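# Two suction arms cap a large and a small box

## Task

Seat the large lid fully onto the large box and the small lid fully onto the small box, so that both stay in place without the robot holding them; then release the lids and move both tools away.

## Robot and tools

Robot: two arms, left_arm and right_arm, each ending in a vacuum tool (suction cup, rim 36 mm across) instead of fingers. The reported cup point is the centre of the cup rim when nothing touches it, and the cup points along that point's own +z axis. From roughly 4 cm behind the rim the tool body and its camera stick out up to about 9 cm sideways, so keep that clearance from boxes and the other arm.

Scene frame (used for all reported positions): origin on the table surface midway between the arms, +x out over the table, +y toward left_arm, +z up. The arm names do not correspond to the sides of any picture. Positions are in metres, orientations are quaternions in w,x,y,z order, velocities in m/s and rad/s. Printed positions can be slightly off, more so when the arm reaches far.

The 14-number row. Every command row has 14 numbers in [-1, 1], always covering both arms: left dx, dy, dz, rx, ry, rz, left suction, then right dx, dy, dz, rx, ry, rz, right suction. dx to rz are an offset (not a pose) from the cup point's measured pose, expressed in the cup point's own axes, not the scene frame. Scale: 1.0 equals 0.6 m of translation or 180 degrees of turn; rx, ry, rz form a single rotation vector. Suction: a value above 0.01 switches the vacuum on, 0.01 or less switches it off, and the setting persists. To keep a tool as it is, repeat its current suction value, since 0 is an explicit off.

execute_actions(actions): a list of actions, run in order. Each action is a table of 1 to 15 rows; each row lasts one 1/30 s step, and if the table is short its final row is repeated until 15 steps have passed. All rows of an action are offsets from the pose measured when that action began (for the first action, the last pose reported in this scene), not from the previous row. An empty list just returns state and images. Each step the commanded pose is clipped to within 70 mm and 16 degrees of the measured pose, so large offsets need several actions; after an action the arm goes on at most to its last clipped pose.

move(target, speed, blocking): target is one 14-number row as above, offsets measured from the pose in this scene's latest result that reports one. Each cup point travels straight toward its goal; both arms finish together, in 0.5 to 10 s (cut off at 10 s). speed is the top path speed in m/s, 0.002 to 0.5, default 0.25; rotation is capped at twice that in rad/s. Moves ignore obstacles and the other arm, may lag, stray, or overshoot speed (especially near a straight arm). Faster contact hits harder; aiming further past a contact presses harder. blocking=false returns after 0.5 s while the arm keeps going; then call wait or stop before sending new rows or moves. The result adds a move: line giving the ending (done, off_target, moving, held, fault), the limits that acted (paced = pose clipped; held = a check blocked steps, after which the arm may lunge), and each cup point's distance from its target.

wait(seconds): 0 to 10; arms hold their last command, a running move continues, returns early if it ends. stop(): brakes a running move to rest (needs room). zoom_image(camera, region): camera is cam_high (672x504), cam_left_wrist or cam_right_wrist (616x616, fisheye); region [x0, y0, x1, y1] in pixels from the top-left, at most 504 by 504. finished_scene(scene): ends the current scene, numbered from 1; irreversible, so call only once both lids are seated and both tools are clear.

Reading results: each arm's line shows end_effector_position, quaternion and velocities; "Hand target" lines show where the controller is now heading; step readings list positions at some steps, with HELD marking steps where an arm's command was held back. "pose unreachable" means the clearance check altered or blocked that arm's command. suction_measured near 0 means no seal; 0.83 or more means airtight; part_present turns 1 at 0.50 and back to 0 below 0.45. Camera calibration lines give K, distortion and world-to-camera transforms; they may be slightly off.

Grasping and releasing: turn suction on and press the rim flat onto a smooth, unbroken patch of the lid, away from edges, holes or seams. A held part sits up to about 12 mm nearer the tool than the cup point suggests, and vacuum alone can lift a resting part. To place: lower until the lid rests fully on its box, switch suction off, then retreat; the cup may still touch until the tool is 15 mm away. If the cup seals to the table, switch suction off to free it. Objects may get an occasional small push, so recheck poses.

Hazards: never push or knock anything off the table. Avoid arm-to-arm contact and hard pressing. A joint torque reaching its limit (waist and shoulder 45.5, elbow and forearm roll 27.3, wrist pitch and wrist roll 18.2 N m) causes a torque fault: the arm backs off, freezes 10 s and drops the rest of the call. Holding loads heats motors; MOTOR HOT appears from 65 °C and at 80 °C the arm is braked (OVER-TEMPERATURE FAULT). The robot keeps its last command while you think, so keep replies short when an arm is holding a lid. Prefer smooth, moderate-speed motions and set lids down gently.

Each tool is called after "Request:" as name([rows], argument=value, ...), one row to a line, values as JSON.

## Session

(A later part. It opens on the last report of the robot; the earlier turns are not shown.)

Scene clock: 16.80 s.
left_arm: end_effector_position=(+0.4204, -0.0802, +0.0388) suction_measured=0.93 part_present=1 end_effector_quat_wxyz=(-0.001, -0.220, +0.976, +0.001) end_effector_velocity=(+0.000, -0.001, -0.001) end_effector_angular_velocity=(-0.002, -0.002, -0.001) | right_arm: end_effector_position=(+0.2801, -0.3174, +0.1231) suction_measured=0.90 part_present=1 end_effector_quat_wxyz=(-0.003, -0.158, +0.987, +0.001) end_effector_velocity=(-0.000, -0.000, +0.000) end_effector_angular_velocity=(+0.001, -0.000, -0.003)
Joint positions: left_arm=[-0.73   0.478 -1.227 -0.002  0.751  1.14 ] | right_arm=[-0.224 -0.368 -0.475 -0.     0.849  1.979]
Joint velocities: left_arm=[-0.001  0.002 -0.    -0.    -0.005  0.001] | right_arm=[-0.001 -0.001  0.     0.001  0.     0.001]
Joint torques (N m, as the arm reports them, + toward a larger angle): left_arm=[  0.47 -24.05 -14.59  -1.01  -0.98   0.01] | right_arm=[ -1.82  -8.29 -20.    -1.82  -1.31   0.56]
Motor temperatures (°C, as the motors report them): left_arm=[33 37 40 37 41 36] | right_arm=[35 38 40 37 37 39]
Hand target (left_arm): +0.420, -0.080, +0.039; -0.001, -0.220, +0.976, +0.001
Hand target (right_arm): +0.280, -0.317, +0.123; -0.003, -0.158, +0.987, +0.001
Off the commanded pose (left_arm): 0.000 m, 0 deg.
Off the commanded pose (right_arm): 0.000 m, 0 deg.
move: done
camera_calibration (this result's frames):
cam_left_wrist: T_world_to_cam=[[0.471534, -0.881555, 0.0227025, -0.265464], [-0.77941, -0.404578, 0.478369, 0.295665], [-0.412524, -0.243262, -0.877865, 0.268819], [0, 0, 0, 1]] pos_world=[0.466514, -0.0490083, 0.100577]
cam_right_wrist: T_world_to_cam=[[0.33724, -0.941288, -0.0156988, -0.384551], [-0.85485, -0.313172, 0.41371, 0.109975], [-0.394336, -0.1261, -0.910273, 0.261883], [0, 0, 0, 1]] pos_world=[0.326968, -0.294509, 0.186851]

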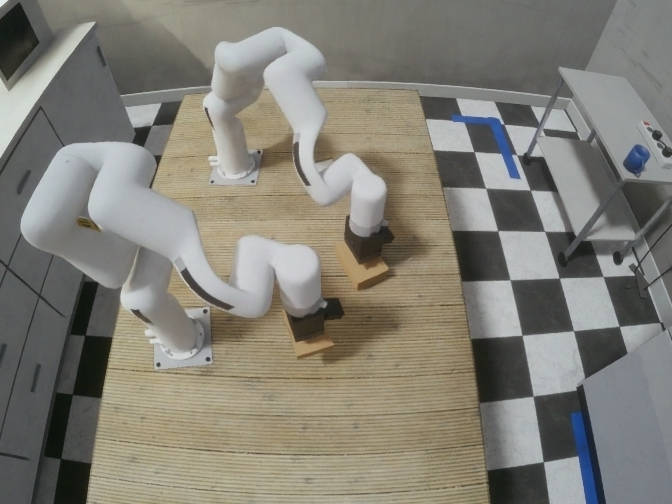

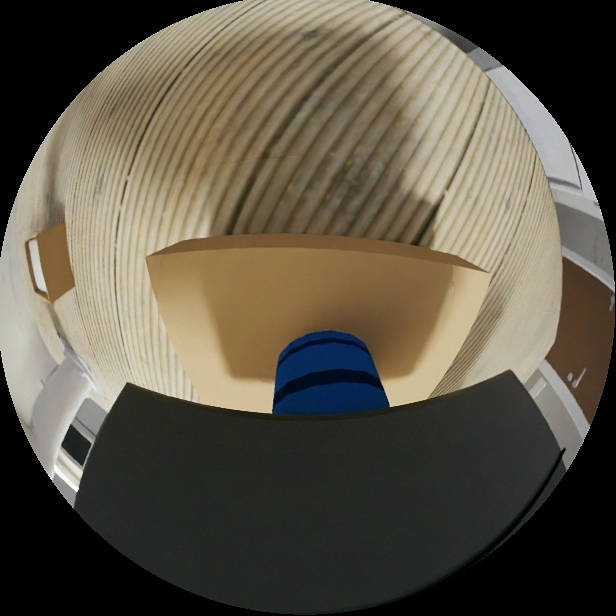

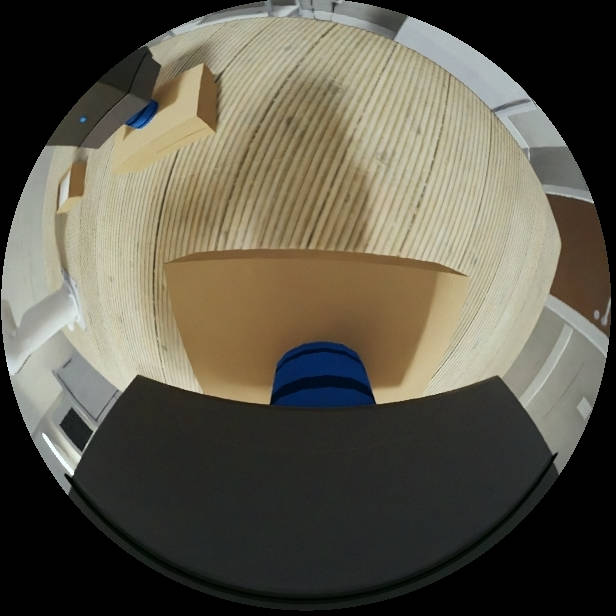

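Request:
execute_actions([
  [[0,0,0.001,0,0,0,1,0,0,0,0,0,0,1],[0,0,0.002,0,0,0,1,0,0,0,0,0,0,1],[0,0,0.002,0,0,0,1,0,0,0,0,0,0,1],[0,0,0.002,0,0,0,1,0,0,0,0,0,0,1],[0,0,0.002,0,0,0,1,0,0,0,0,0,0,1],[0,0,0.002,0,0,0,0,0,0,0,0,0,0,1]],
])

Request:
move(target=[0,0,-0.07,0,0,0,0,0,0,0,0,0,0,1], speed=0.1)

Request:
move(target=[-0.11,1.0,-0.2,0,0,0,0,-0.3517,0.8465,0.085,0,0,0,1], speed=0.25)

Scene clock: 18.13 s.
left_arm: end_effector_position=(+0.4215, -0.0813, +0.0394) suction_measured=0.00 part_present=0 end_effector_quat_wxyz=(+0.000, -0.220, +0.976, -0.001) end_effector_velocity=(-0.002, +0.001, -0.004) end_effector_angular_velocity=(+0.004, +0.003, -0.001) | right_arm: end_effector_position=(+0.2801, -0.3174, +0.1231) suction_measured=0.90 part_present=1 end_effector_quat_wxyz=(-0.003, -0.158, +0.987, +0.001) end_effector_velocity=(-0.000, +0.000, -0.000) end_effector_angular_velocity=(-0.000, +0.001, +0.002)
Joint positions: left_arm=[-0.73   0.478 -1.228 -0.002  0.748  1.14 ] | right_arm=[-0.224 -0.368 -0.475 -0.     0.849  1.979]
Joint velocities: left_arm=[-0.001  0.005  0.003  0.001 -0.003 -0.   ] | right_arm=[ 0.001  0.001 -0.    -0.     0.    -0.001]
Joint torques (N m, as the arm reports them, + toward a larger angle): left_arm=[  0.08 -17.01 -10.04  -1.07  -0.21   0.11] | right_arm=[ -1.65  -8.47 -19.89  -1.79  -1.33   0.64]
Motor temperatures (°C, as the motors report them): left_arm=[33 37 40 37 41 36] | right_arm=[35 38 40 37 37 39]
Hand target (left_arm): +0.420, -0.080, +0.038; -0.001, -0.220, +0.976, +0.001
Hand target (right_arm): +0.280, -0.317, +0.123; -0.003, -0.158, +0.987, +0.001
Off the commanded pose (left_arm): 0.002 m, 0 deg.
Off the commanded pose (right_arm): 0.000 m, 0 deg.
Step readings (end_effector_position):
0: left_arm (+0.4204, -0.0802, +0.0386) | right_arm (+0.2801, -0.3174, +0.1231)
1: left_arm (+0.4204, -0.0802, +0.0386) | right_arm (+0.2801, -0.3174, +0.1231)
2: left_arm (+0.4204, -0.0802, +0.0386) | right_arm (+0.2801, -0.3174, +0.1231)
4: left_arm (+0.4205, -0.0803, +0.0384) | right_arm (+0.2801, -0.3174, +0.1231)
8: left_arm (+0.4210, -0.0807, +0.0387) | right_arm (+0.2801, -0.3174, +0.1231)
15: end_effector_position above
camera_calibration (this result's frames):
cam_left_wrist: T_world_to_cam=[[0.471463, -0.881469, 0.0271045, -0.267103], [-0.780984, -0.403048, 0.477091, 0.296643], [-0.409617, -0.246099, -0.878436, 0.268127], [0, 0, 0, 1]] pos_world=[0.467432, -0.0498958, 0.101247]
cam_right_wrist: T_world_to_cam=[[0.33724, -0.941288, -0.0156988, -0.384551], [-0.85485, -0.313172, 0.41371, 0.109975], [-0.394336, -0.1261, -0.910273, 0.261884], [0, 0, 0, 1]] pos_world=[0.326968, -0.294509, 0.186851]

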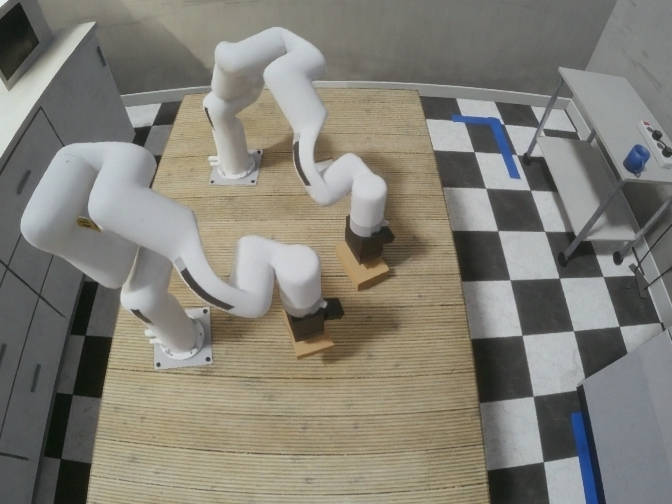

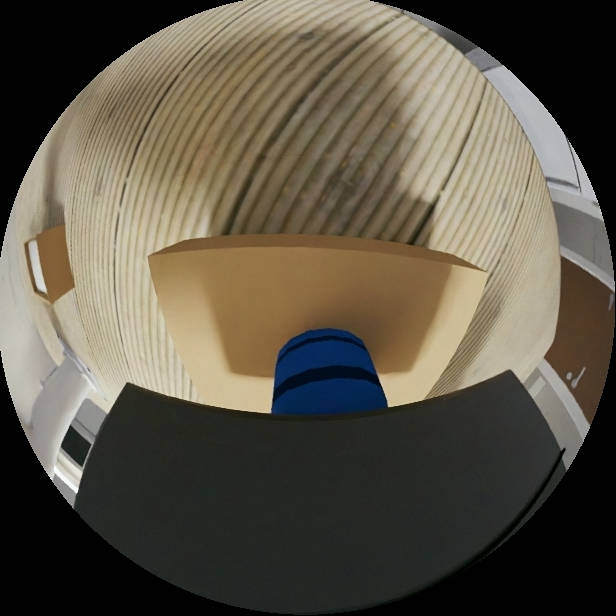

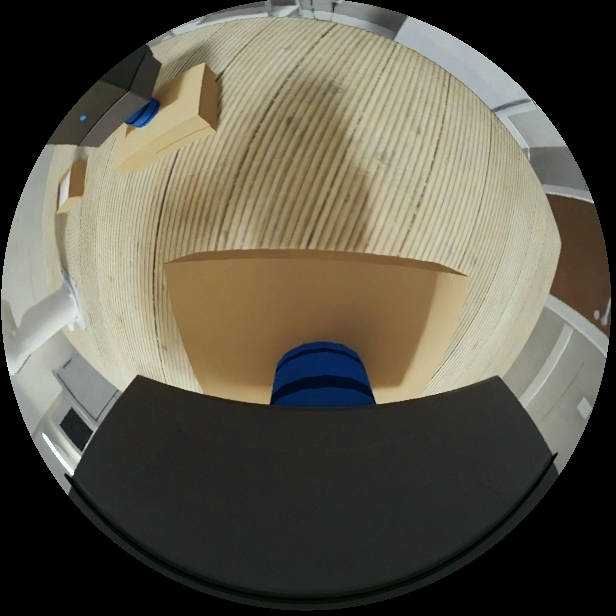

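Scene clock: 19.00 s.
left_arm: end_effector_position=(+0.4212, -0.0810, +0.0808) suction_measured=0.00 part_present=0 end_effector_quat_wxyz=(-0.000, -0.220, +0.976, -0.001) end_effector_velocity=(+0.001, -0.001, +0.003) end_effector_angular_velocity=(-0.003, -0.002, -0.000) | right_arm: end_effector_position=(+0.2801, -0.3174, +0.1231) suction_measured=0.90 part_present=1 end_effector_quat_wxyz=(-0.003, -0.158, +0.987, +0.001) end_effector_velocity=(+0.000, +0.000, +0.000) end_effector_angular_velocity=(+0.001, -0.001, -0.002)
Joint positions: left_arm=[-0.73   0.403 -1.248 -0.002  0.845  1.14 ] | right_arm=[-0.224 -0.368 -0.475 -0.     0.849  1.979]
Joint velocities: left_arm=[-0.    -0.004 -0.004 -0.001  0.005  0.   ] | right_arm=[-0.    -0.    -0.     0.001 -0.     0.001]
Joint torques (N m, as the arm reports them, + toward a larger angle): left_arm=[  0.24 -23.99 -14.84  -1.06  -0.79  -0.1 ] | right_arm=[ -1.71  -8.35 -19.89  -1.92  -1.4    0.59]
Motor temperatures (°C, as the motors report them): left_arm=[33 37 40 37 41 36] | right_arm=[35 38 40 37 37 39]
Hand target (left_arm): +0.421, -0.081, +0.081; +0.000, -0.220, +0.976, -0.001
Hand target (right_arm): +0.280, -0.317, +0.123; -0.003, -0.158, +0.987, +0.001
Off the commanded pose (left_arm): 0.001 m, 0 deg.
Off the commanded pose (right_arm): 0.000 m, 0 deg.
move: done
camera_calibration (this result's frames):
cam_left_wrist: T_world_to_cam=[[0.471363, -0.881553, 0.02612, -0.267695], [-0.780633, -0.403253, 0.477493, 0.276535], [-0.410402, -0.245462, -0.878247, 0.304786], [0, 0, 0, 1]] pos_world=[0.467138, -0.0496601, 0.142626]
cam_right_wrist: T_world_to_cam=[[0.33724, -0.941288, -0.0156987, -0.384551], [-0.85485, -0.313172, 0.41371, 0.109975], [-0.394336, -0.1261, -0.910273, 0.261884], [0, 0, 0, 1]] pos_world=[0.326968, -0.294509, 0.186851]

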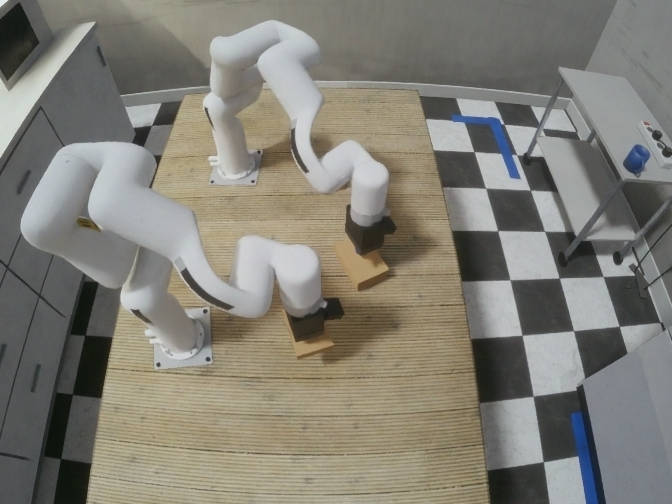

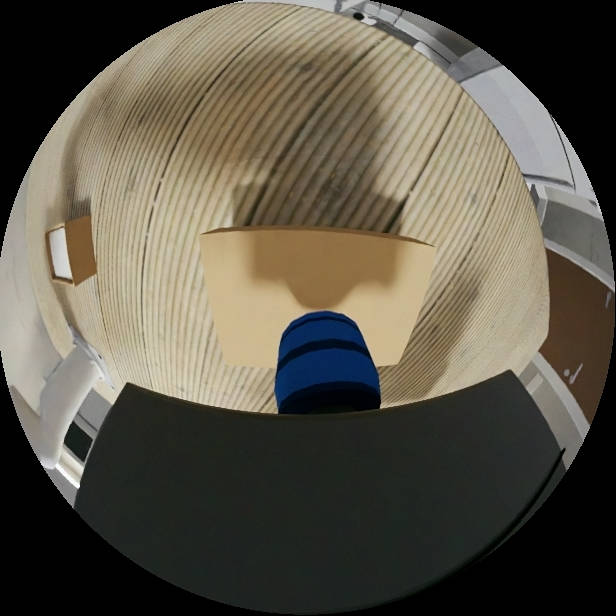

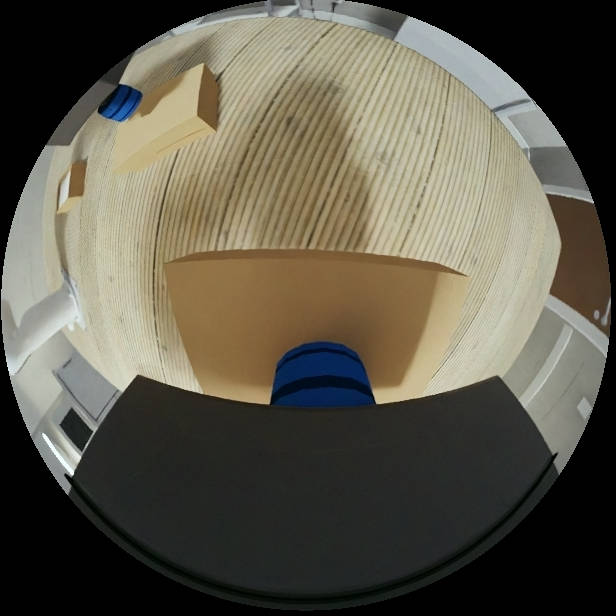

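Scene clock: 22.10 s.
left_arm: end_effector_position=(+0.2238, +0.4894, +0.1998) suction_measured=0.00 part_present=0 end_effector_quat_wxyz=(+0.000, -0.219, +0.976, -0.003) end_effector_velocity=(-0.000, +0.002, +0.000) end_effector_angular_velocity=(-0.001, -0.001, +0.001) | right_arm: end_effector_position=(+0.3236, +0.2292, +0.0717) suction_measured=0.90 part_present=1 end_effector_quat_wxyz=(-0.002, -0.158, +0.987, -0.002) end_effector_velocity=(+0.000, +0.001, -0.002) end_effector_angular_velocity=(-0.007, +0.006, +0.000)
Joint positions: left_arm=[ 0.828 -0.742 -0.449 -0.006  1.194  2.699] | right_arm=[ 0.793  0.764 -1.807  0.001  1.049  2.995]
Joint velocities: left_arm=[ 0.007  0.006 -0.005 -0.001 -0.     0.007] | right_arm=[ 0.     0.015 -0.022  0.001  0.016 -0.001]
Joint torques (N m, as the arm reports them, + toward a larger angle): left_arm=[ -0.04  -3.92 -16.95  -1.15  -0.7    0.15] | right_arm=[ -1.54 -24.62 -21.17  -1.85  -1.17   0.64]
Motor temperatures (°C, as the motors report them): left_arm=[33 37 40 37 41 36] | right_arm=[35 38 40 37 37 39]
Hand target (left_arm): +0.224, +0.490, +0.200; +0.000, -0.220, +0.976, -0.003
Hand target (right_arm): +0.324, +0.229, +0.071; -0.002, -0.158, +0.987, -0.002
Off the commanded pose (left_arm): 0.000 m, 0 deg.
Off the commanded pose (right_arm): 0.002 m, 0 deg.
move: done
camera_calibration (this result's frames):
cam_left_wrist: T_world_to_cam=[[0.470474, -0.881898, 0.0301836, 0.324655], [-0.782056, -0.400879, 0.477162, 0.294908], [-0.408708, -0.248097, -0.878297, 0.469191], [0, 0, 0, 1]] pos_world=[0.269655, 0.520939, 0.261571]
cam_right_wrist: T_world_to_cam=[[0.33715, -0.941396, -0.0101923, 0.11418], [-0.856103, -0.311072, 0.412702, 0.339596], [-0.391686, -0.130417, -0.910809, 0.301336], [0, 0, 0, 1]] pos_world=[0.370262, 0.252427, 0.135472]

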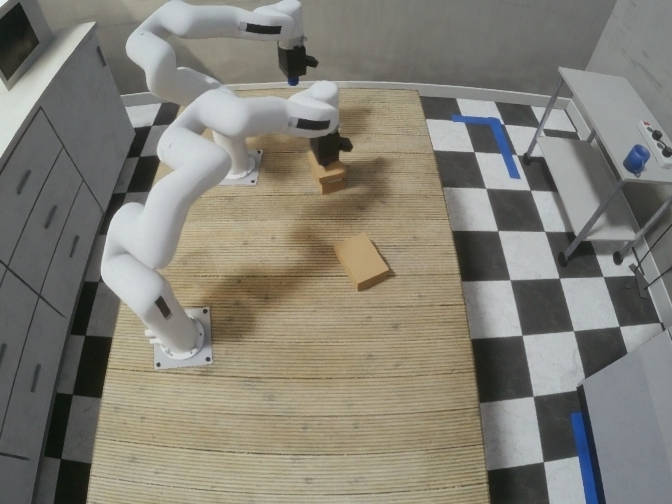

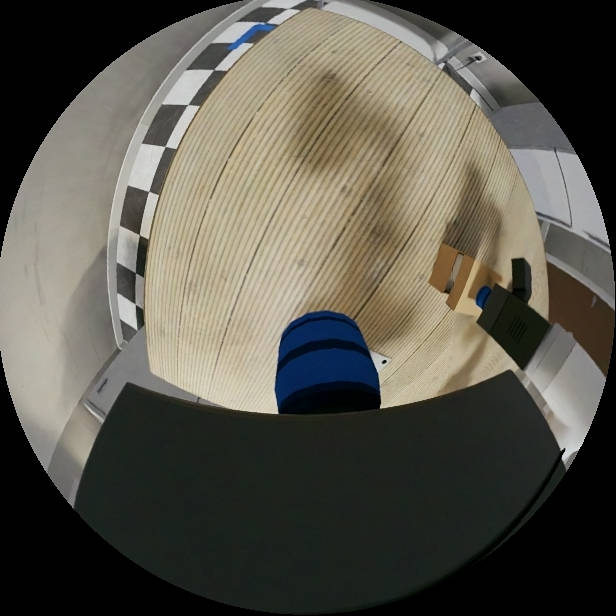

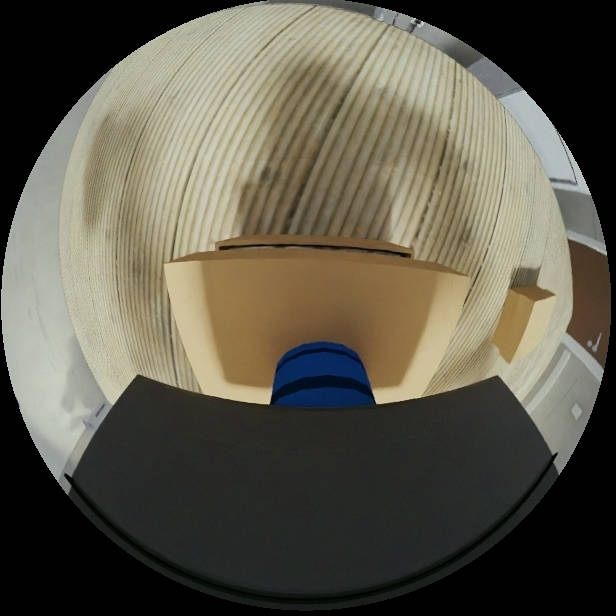

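Request:
wait(seconds=0)

Request:
zoom_image(camera="cam_right_wrist", region=[155, 220, 245, 285])

Request:
zoom_image(camera="cam_right_wrist", region=[390, 225, 480, 290])

Scene clock: 22.20 s.
left_arm: end_effector_position=(+0.2238, +0.4895, +0.1998) suction_measured=0.00 part_present=0 end_effector_quat_wxyz=(+0.000, -0.219, +0.976, -0.003) end_effector_velocity=(-0.000, +0.001, +0.000) end_effector_angular_velocity=(-0.001, -0.000, -0.000) | right_arm: end_effector_position=(+0.3236, +0.2293, +0.0716) suction_measured=0.90 part_present=1 end_effector_quat_wxyz=(-0.002, -0.158, +0.987, -0.002) end_effector_velocity=(+0.000, +0.001, -0.000) end_effector_angular_velocity=(-0.002, +0.000, +0.002)
Joint positions: left_arm=[ 0.828 -0.742 -0.45  -0.006  1.194  2.699] | right_arm=[ 0.793  0.765 -1.809  0.001  1.05   2.995]
Joint velocities: left_arm=[ 0.003  0.001 -0.001 -0.001  0.     0.003] | right_arm=[ 0.001  0.005 -0.008 -0.001  0.004 -0.001]
Joint torques (N m, as the arm reports them, + toward a larger angle): left_arm=[  0.52  -4.05 -16.46  -0.88  -0.8    0.06] | right_arm=[ -1.62 -24.65 -21.35  -1.88  -1.38   0.62]
Motor temperatures (°C, as the motors report them): left_arm=[33 37 40 37 41 36] | right_arm=[35 38 40 37 37 39]
Hand target (left_arm): +0.224, +0.490, +0.200; +0.000, -0.220, +0.976, -0.003
Hand target (right_arm): +0.324, +0.229, +0.071; -0.002, -0.158, +0.987, -0.002
Off the commanded pose (left_arm): 0.000 m, 0 deg.
Off the commanded pose (right_arm): 0.002 m, 0 deg.
camera_calibration (this result's frames):
cam_left_wrist: T_world_to_cam=[[0.470568, -0.881843, 0.0303188, 0.324687], [-0.782043, -0.400908, 0.47716, 0.294934], [-0.408625, -0.248247, -0.878293, 0.469292], [0, 0, 0, 1]] pos_world=[0.269628, 0.521065, 0.261601]
cam_right_wrist: T_world_to_cam=[[0.337222, -0.941373, -0.00990132, 0.114231], [-0.85596, -0.31097, 0.413074, 0.339548], [-0.391936, -0.130823, -0.910644, 0.301431], [0, 0, 0, 1]] pos_world=[0.37026, 0.252558, 0.135368]

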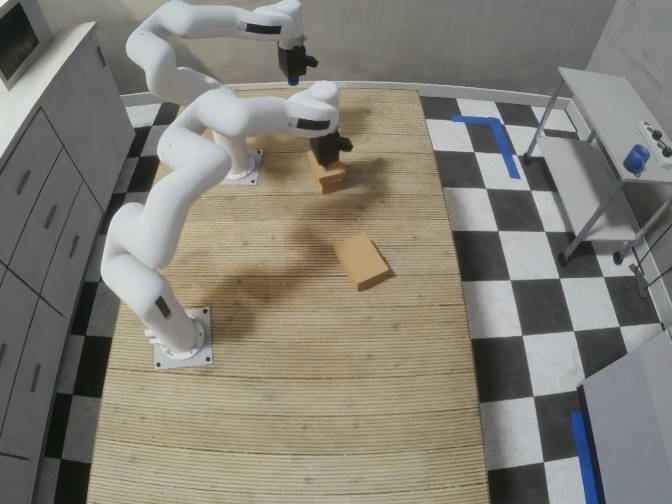

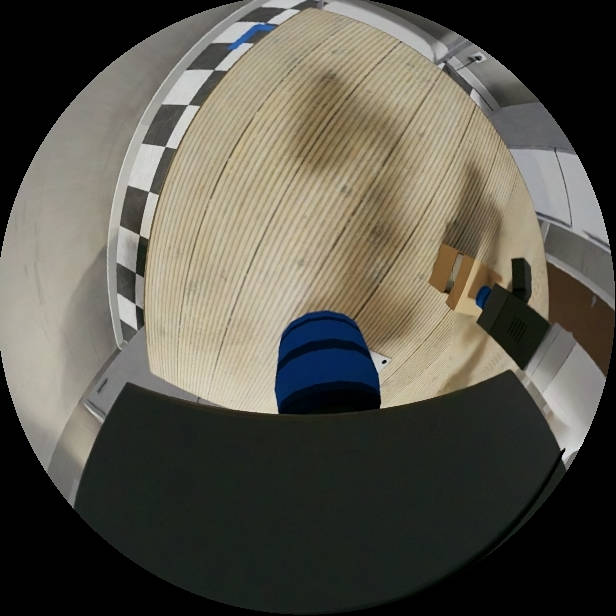

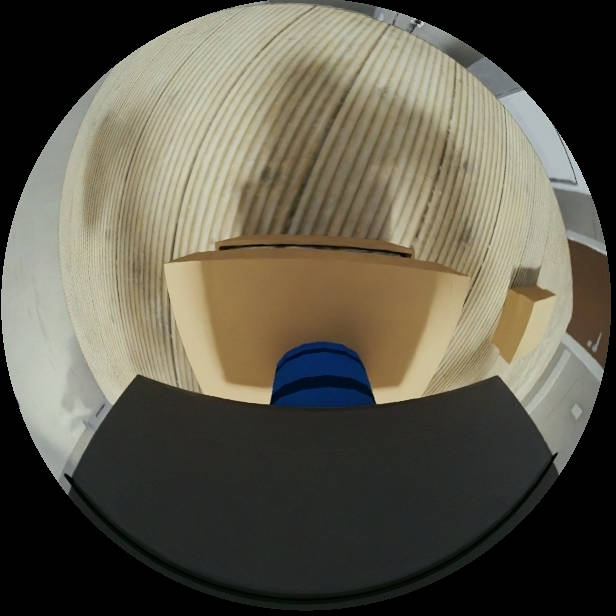

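Region (155, 220, 245, 285) of cam_right_wrist's 616x616 image, scaled by 5.600, with more detail than that image has.

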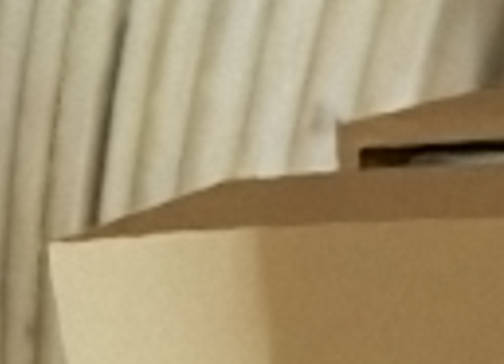

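Region (390, 225, 480, 290) of cam_right_wrist's 616x616 image, scaled by 5.600, with more detail than that image has.

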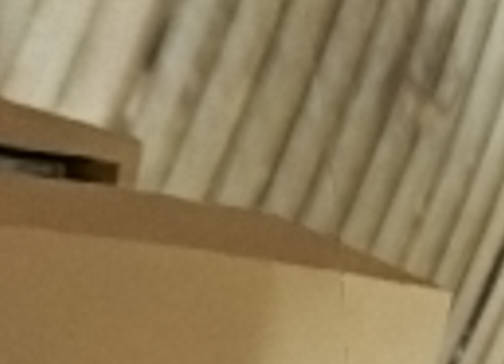

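Request:
move(target=[0,0,0,0,0,0,0,0.0038,0.0017,0.02,0,0,-0.0016,1], speed=0.04)

Request:
zoom_image(camera="cam_right_wrist", region=[170, 220, 250, 280])

Request:
zoom_image(camera="cam_right_wrist", region=[385, 225, 465, 285])

Scene clock: 23.80 s.
left_arm: end_effector_position=(+0.2238, +0.4895, +0.1998) suction_measured=0.00 part_present=0 end_effector_quat_wxyz=(+0.000, -0.219, +0.976, -0.003) end_effector_velocity=(-0.000, +0.000, -0.000) end_effector_angular_velocity=(+0.000, +0.002, -0.003) | right_arm: end_effector_position=(+0.3211, +0.2296, +0.0598) suction_measured=0.90 part_present=1 end_effector_quat_wxyz=(-0.002, -0.160, +0.987, -0.002) end_effector_velocity=(-0.000, +0.002, +0.000) end_effector_angular_velocity=(+0.005, -0.001, +0.001)
Joint positions: left_arm=[ 0.828 -0.742 -0.45  -0.006  1.194  2.699] | right_arm=[ 0.796  0.775 -1.792  0.001  1.023  2.993]
Joint velocities: left_arm=[ 0.     0.001  0.001  0.001 -0.     0.002] | right_arm=[ 0.001  0.     0.     0.002 -0.005 -0.   ]
Joint torques (N m, as the arm reports them, + toward a larger angle): left_arm=[  0.45  -4.5  -16.46  -1.11  -0.77  -0.02] | right_arm=[ -1.67 -24.61 -21.1   -1.83  -1.33   0.61]
Motor temperatures (°C, as the motors report them): left_arm=[33 37 40 37 41 36] | right_arm=[35 39 41 37 37 39]
Hand target (left_arm): +0.224, +0.490, +0.200; +0.000, -0.219, +0.976, -0.003
Hand target (right_arm): +0.321, +0.230, +0.060; -0.002, -0.160, +0.987, -0.002
Off the commanded pose (left_arm): 0.000 m, 0 deg.
Off the commanded pose (right_arm): 0.000 m, 0 deg.
move: done
camera_calibration (this result's frames):
cam_left_wrist: T_world_to_cam=[[0.470571, -0.881841, 0.0303199, 0.324687], [-0.782042, -0.40091, 0.47716, 0.294935], [-0.408624, -0.248249, -0.878293, 0.469293], [0, 0, 0, 1]] pos_world=[0.269628, 0.521066, 0.261602]
cam_right_wrist: T_world_to_cam=[[0.341884, -0.93969, -0.00994603, 0.113295], [-0.854423, -0.315233, 0.413025, 0.342889], [-0.391251, -0.132709, -0.910665, 0.28997], [0, 0, 0, 1]] pos_world=[0.36769, 0.253034, 0.12357]

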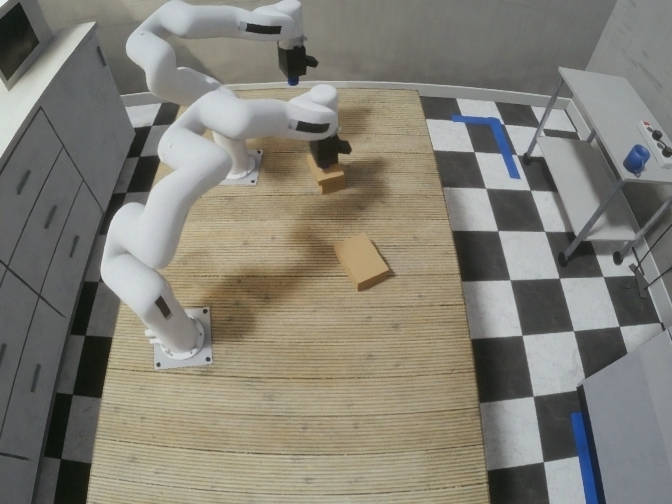

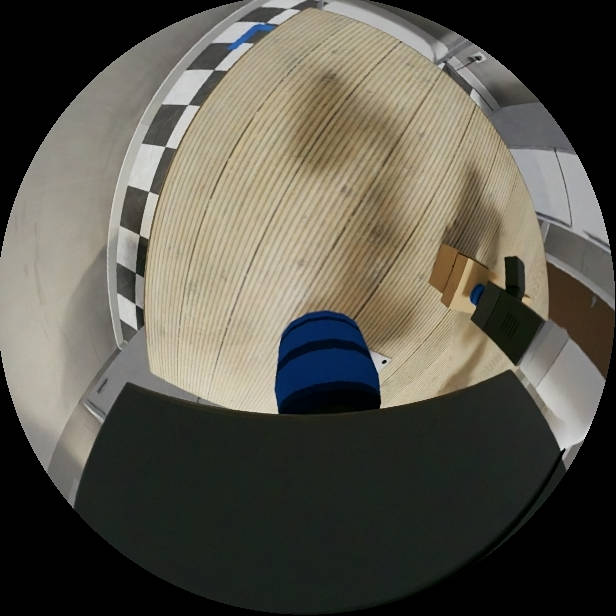

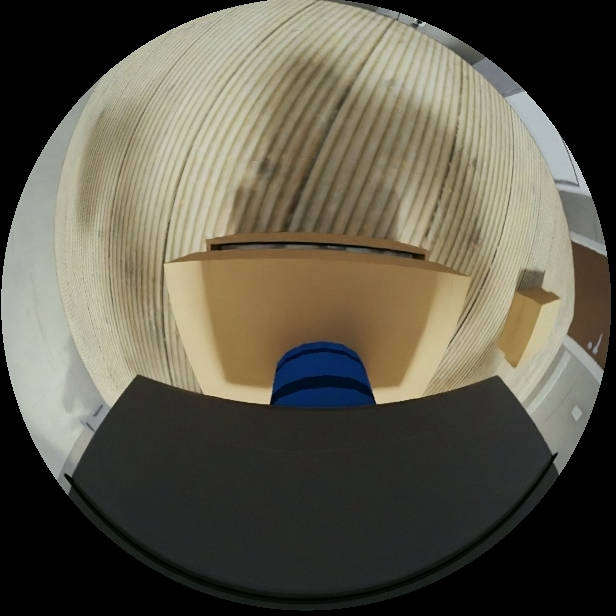

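Region (170, 220, 250, 280) of cam_right_wrist's 616x616 image, scaled by 6.300, with more detail than that image has; it fills the top 378 rows of this view, and the rest is white.

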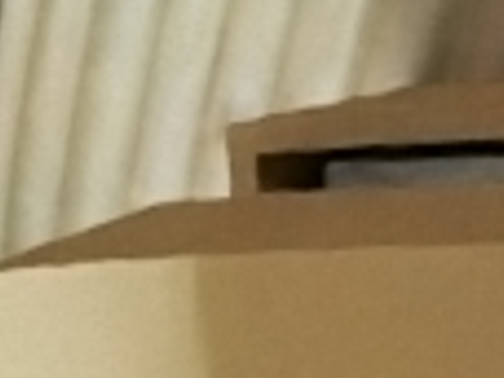

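Region (385, 225, 465, 285) of cam_right_wrist's 616x616 image, scaled by 6.300, with more detail than that image has; it fills the top 378 rows of this view, and the rest is white.

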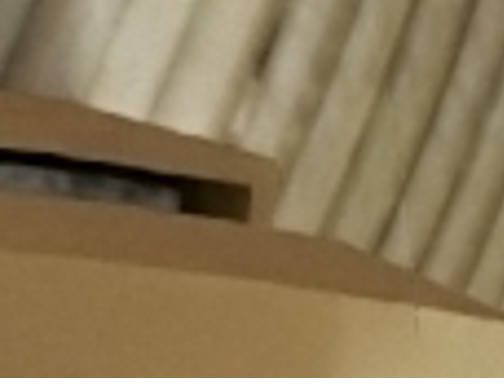

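Request:
move(target=[0,0,0,0,0,0,0,-0.0133,0,0,0,0,0,1], speed=0.03)

Request:
move(target=[0,0,0,0,0,0,0,0,0,0.017,0,0,0,1], speed=0.015)

Scene clock: 25.07 s.
left_arm: end_effector_position=(+0.2238, +0.4895, +0.1998) suction_measured=0.00 part_present=0 end_effector_quat_wxyz=(+0.000, -0.219, +0.976, -0.003) end_effector_velocity=(+0.000, -0.000, +0.000) end_effector_angular_velocity=(-0.001, -0.001, -0.001) | right_arm: end_effector_position=(+0.3285, +0.2320, +0.0598) suction_measured=0.90 part_present=1 end_effector_quat_wxyz=(-0.002, -0.160, +0.987, -0.002) end_effector_velocity=(+0.002, +0.000, -0.000) end_effector_angular_velocity=(-0.002, -0.000, +0.002)
Joint positions: left_arm=[ 0.828 -0.742 -0.45  -0.006  1.194  2.699] | right_arm=[ 0.789  0.801 -1.836  0.001  1.041  2.986]
Joint velocities: left_arm=[-0.    -0.     0.    -0.002 -0.001  0.001] | right_arm=[-0.001  0.007 -0.012 -0.002  0.007 -0.003]
Joint torques (N m, as the arm reports them, + toward a larger angle): left_arm=[  0.85  -4.42 -16.68  -1.01  -0.7   -0.13] | right_arm=[ -1.75 -24.83 -21.13  -1.96  -1.38   0.64]
Motor temperatures (°C, as the motors report them): left_arm=[33 37 41 37 41 36] | right_arm=[35 39 41 37 37 39]
Hand target (left_arm): +0.224, +0.490, +0.200; +0.000, -0.219, +0.976, -0.003
Hand target (right_arm): +0.329, +0.232, +0.060; -0.002, -0.160, +0.987, -0.002
Off the commanded pose (left_arm): 0.000 m, 0 deg.
Off the commanded pose (right_arm): 0.000 m, 0 deg.
move: done
camera_calibration (this result's frames):
cam_left_wrist: T_world_to_cam=[[0.470571, -0.881841, 0.0303198, 0.324687], [-0.782042, -0.40091, 0.47716, 0.294935], [-0.408624, -0.248249, -0.878293, 0.469293], [0, 0, 0, 1]] pos_world=[0.269628, 0.521066, 0.261602]
cam_right_wrist: T_world_to_cam=[[0.341872, -0.939693, -0.0100063, 0.11308], [-0.854423, -0.315248, 0.413013, 0.350028], [-0.39126, -0.132648, -0.91067, 0.293151], [0, 0, 0, 1]] pos_world=[0.375111, 0.255492, 0.123529]

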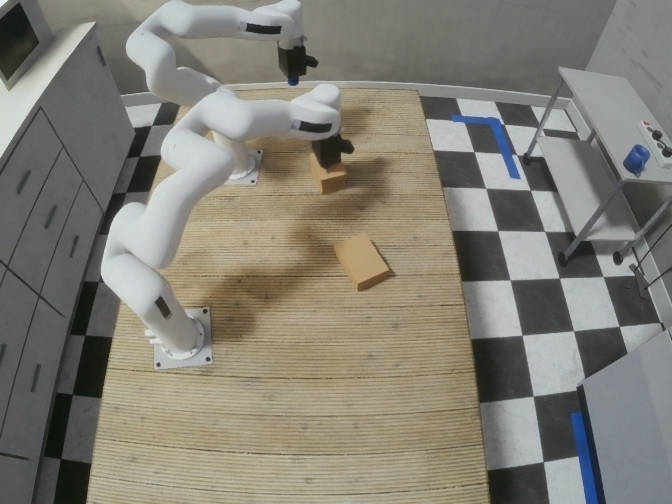

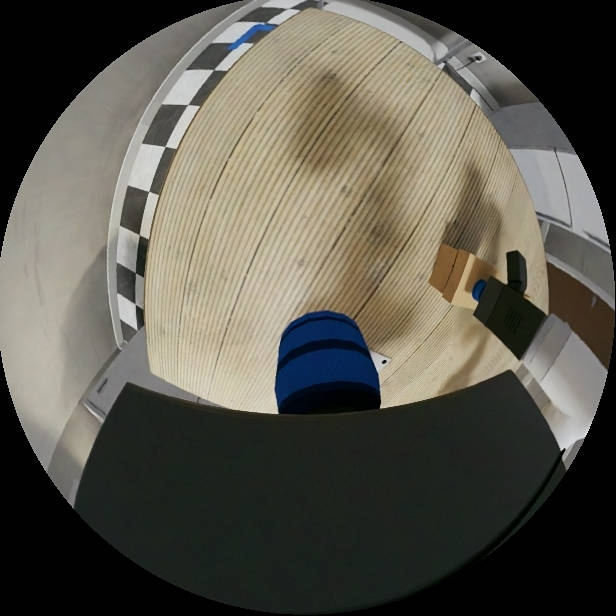

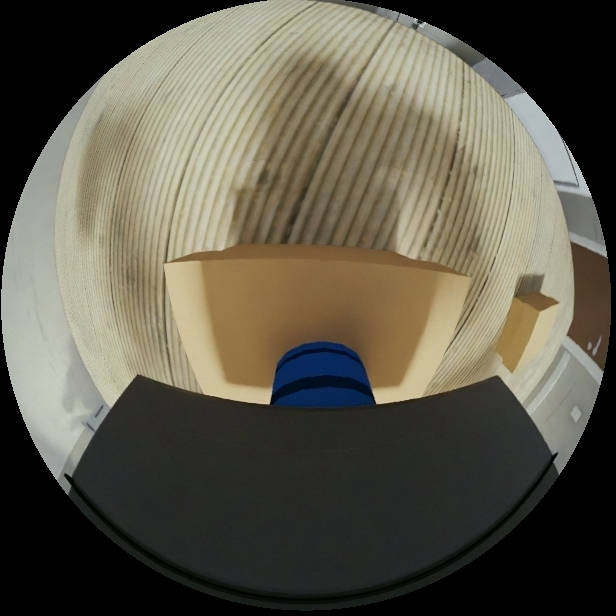

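Scene clock: 26.00 s.
left_arm: end_effector_position=(+0.2238, +0.4895, +0.1998) suction_measured=0.00 part_present=0 end_effector_quat_wxyz=(+0.000, -0.219, +0.976, -0.003) end_effector_velocity=(-0.000, -0.000, -0.000) end_effector_angular_velocity=(+0.001, +0.000, +0.000) | right_arm: end_effector_position=(+0.3285, +0.2320, +0.0497) suction_measured=0.90 part_present=1 end_effector_quat_wxyz=(-0.002, -0.160, +0.987, -0.002) end_effector_velocity=(+0.001, +0.001, +0.000) end_effector_angular_velocity=(+0.002, -0.003, +0.001)
Joint positions: left_arm=[ 0.828 -0.742 -0.45  -0.006  1.194  2.699] | right_arm=[ 0.789  0.815 -1.83   0.001  1.021  2.986]
Joint velocities: left_arm=[-0.    -0.     0.     0.001 -0.    -0.001] | right_arm=[ 0.     0.001 -0.001 -0.002 -0.003 -0.   ]
Joint torques (N m, as the arm reports them, + toward a larger angle): left_arm=[  0.49  -4.05 -16.54  -1.43  -0.77   0.  ] | right_arm=[ -1.63 -25.13 -21.11  -1.84  -1.38   0.61]
Motor temperatures (°C, as the motors report them): left_arm=[33 37 41 37 41 36] | right_arm=[35 39 41 37 37 39]
Hand target (left_arm): +0.224, +0.490, +0.200; +0.000, -0.219, +0.976, -0.003
Hand target (right_arm): +0.329, +0.232, +0.050; -0.002, -0.160, +0.987, -0.002
Off the commanded pose (left_arm): 0.000 m, 0 deg.
Off the commanded pose (right_arm): 0.000 m, 0 deg.
move: done
camera_calibration (this result's frames):
cam_left_wrist: T_world_to_cam=[[0.470571, -0.881841, 0.0303198, 0.324687], [-0.782042, -0.40091, 0.47716, 0.294935], [-0.408624, -0.248249, -0.878293, 0.469293], [0, 0, 0, 1]] pos_world=[0.269628, 0.521066, 0.261602]
cam_right_wrist: T_world_to_cam=[[0.341868, -0.939695, -0.00995117, 0.112951], [-0.854403, -0.315212, 0.413083, 0.354139], [-0.391309, -0.132717, -0.910639, 0.283969], [0, 0, 0, 1]] pos_world=[0.375083, 0.255456, 0.113429]

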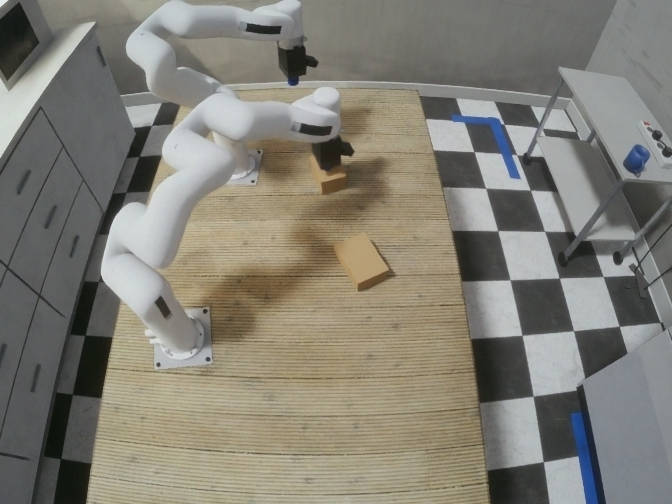

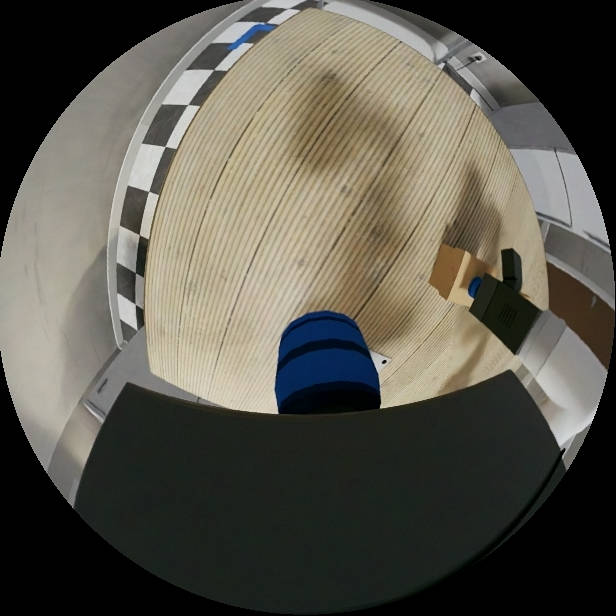

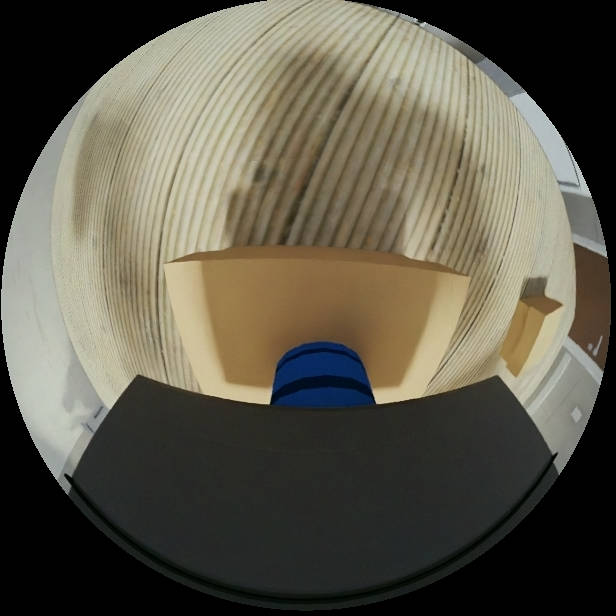

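Request:
move(target=[0,0,0,0,0,0,0,0,0,0.0267,0,0,0,1], speed=0.018)

Scene clock: 27.20 s.
left_arm: end_effector_position=(+0.2238, +0.4895, +0.1998) suction_measured=0.00 part_present=0 end_effector_quat_wxyz=(+0.000, -0.219, +0.976, -0.003) end_effector_velocity=(-0.000, -0.000, -0.001) end_effector_angular_velocity=(-0.002, +0.002, -0.001) | right_arm: end_effector_position=(+0.3285, +0.2320, +0.0339) suction_measured=0.90 part_present=1 end_effector_quat_wxyz=(-0.002, -0.160, +0.987, -0.002) end_effector_velocity=(+0.001, +0.001, +0.000) end_effector_angular_velocity=(+0.003, -0.003, -0.000)
Joint positions: left_arm=[ 0.828 -0.742 -0.45  -0.006  1.194  2.699] | right_arm=[ 0.789  0.839 -1.823  0.001  0.991  2.986]
Joint velocities: left_arm=[-0.001  0.002  0.    -0.     0.     0.001] | right_arm=[-0.001  0.001 -0.001 -0.    -0.004 -0.   ]
Joint torques (N m, as the arm reports them, + toward a larger angle): left_arm=[  0.35  -4.1  -16.24  -1.04  -0.82   0.  ] | right_arm=[ -1.62 -25.13 -20.83  -2.05  -1.31   0.65]
Motor temperatures (°C, as the motors report them): left_arm=[33 37 41 37 41 36] | right_arm=[35 39 41 37 37 39]
Hand target (left_arm): +0.224, +0.490, +0.200; +0.000, -0.219, +0.976, -0.003
Hand target (right_arm): +0.328, +0.232, +0.034; -0.002, -0.160, +0.987, -0.002
Off the commanded pose (left_arm): 0.000 m, 0 deg.
Off the commanded pose (right_arm): 0.000 m, 0 deg.
move: done
camera_calibration (this result's frames):
cam_left_wrist: T_world_to_cam=[[0.470571, -0.881841, 0.0303199, 0.324687], [-0.782042, -0.40091, 0.47716, 0.294935], [-0.408624, -0.248249, -0.878293, 0.469293], [0, 0, 0, 1]] pos_world=[0.269628, 0.521066, 0.261602]
cam_right_wrist: T_world_to_cam=[[0.34186, -0.939698, -0.0100022, 0.112792], [-0.85443, -0.315236, 0.413009, 0.36067], [-0.391257, -0.132645, -0.910672, 0.269551], [0, 0, 0, 1]] pos_world=[0.375072, 0.255441, 0.0976403]

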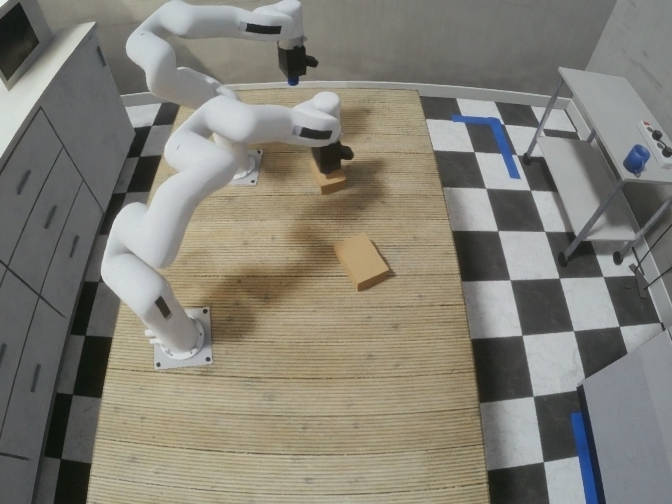

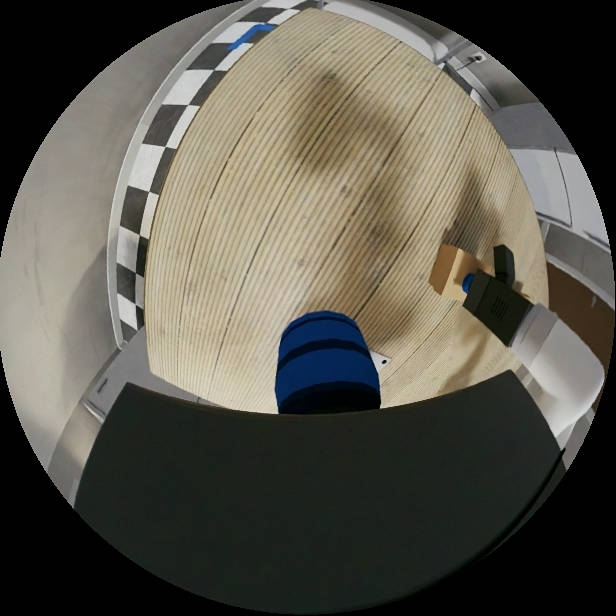

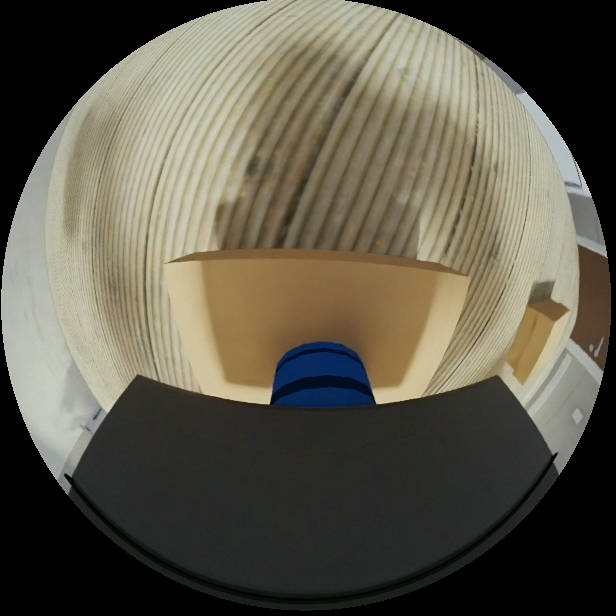

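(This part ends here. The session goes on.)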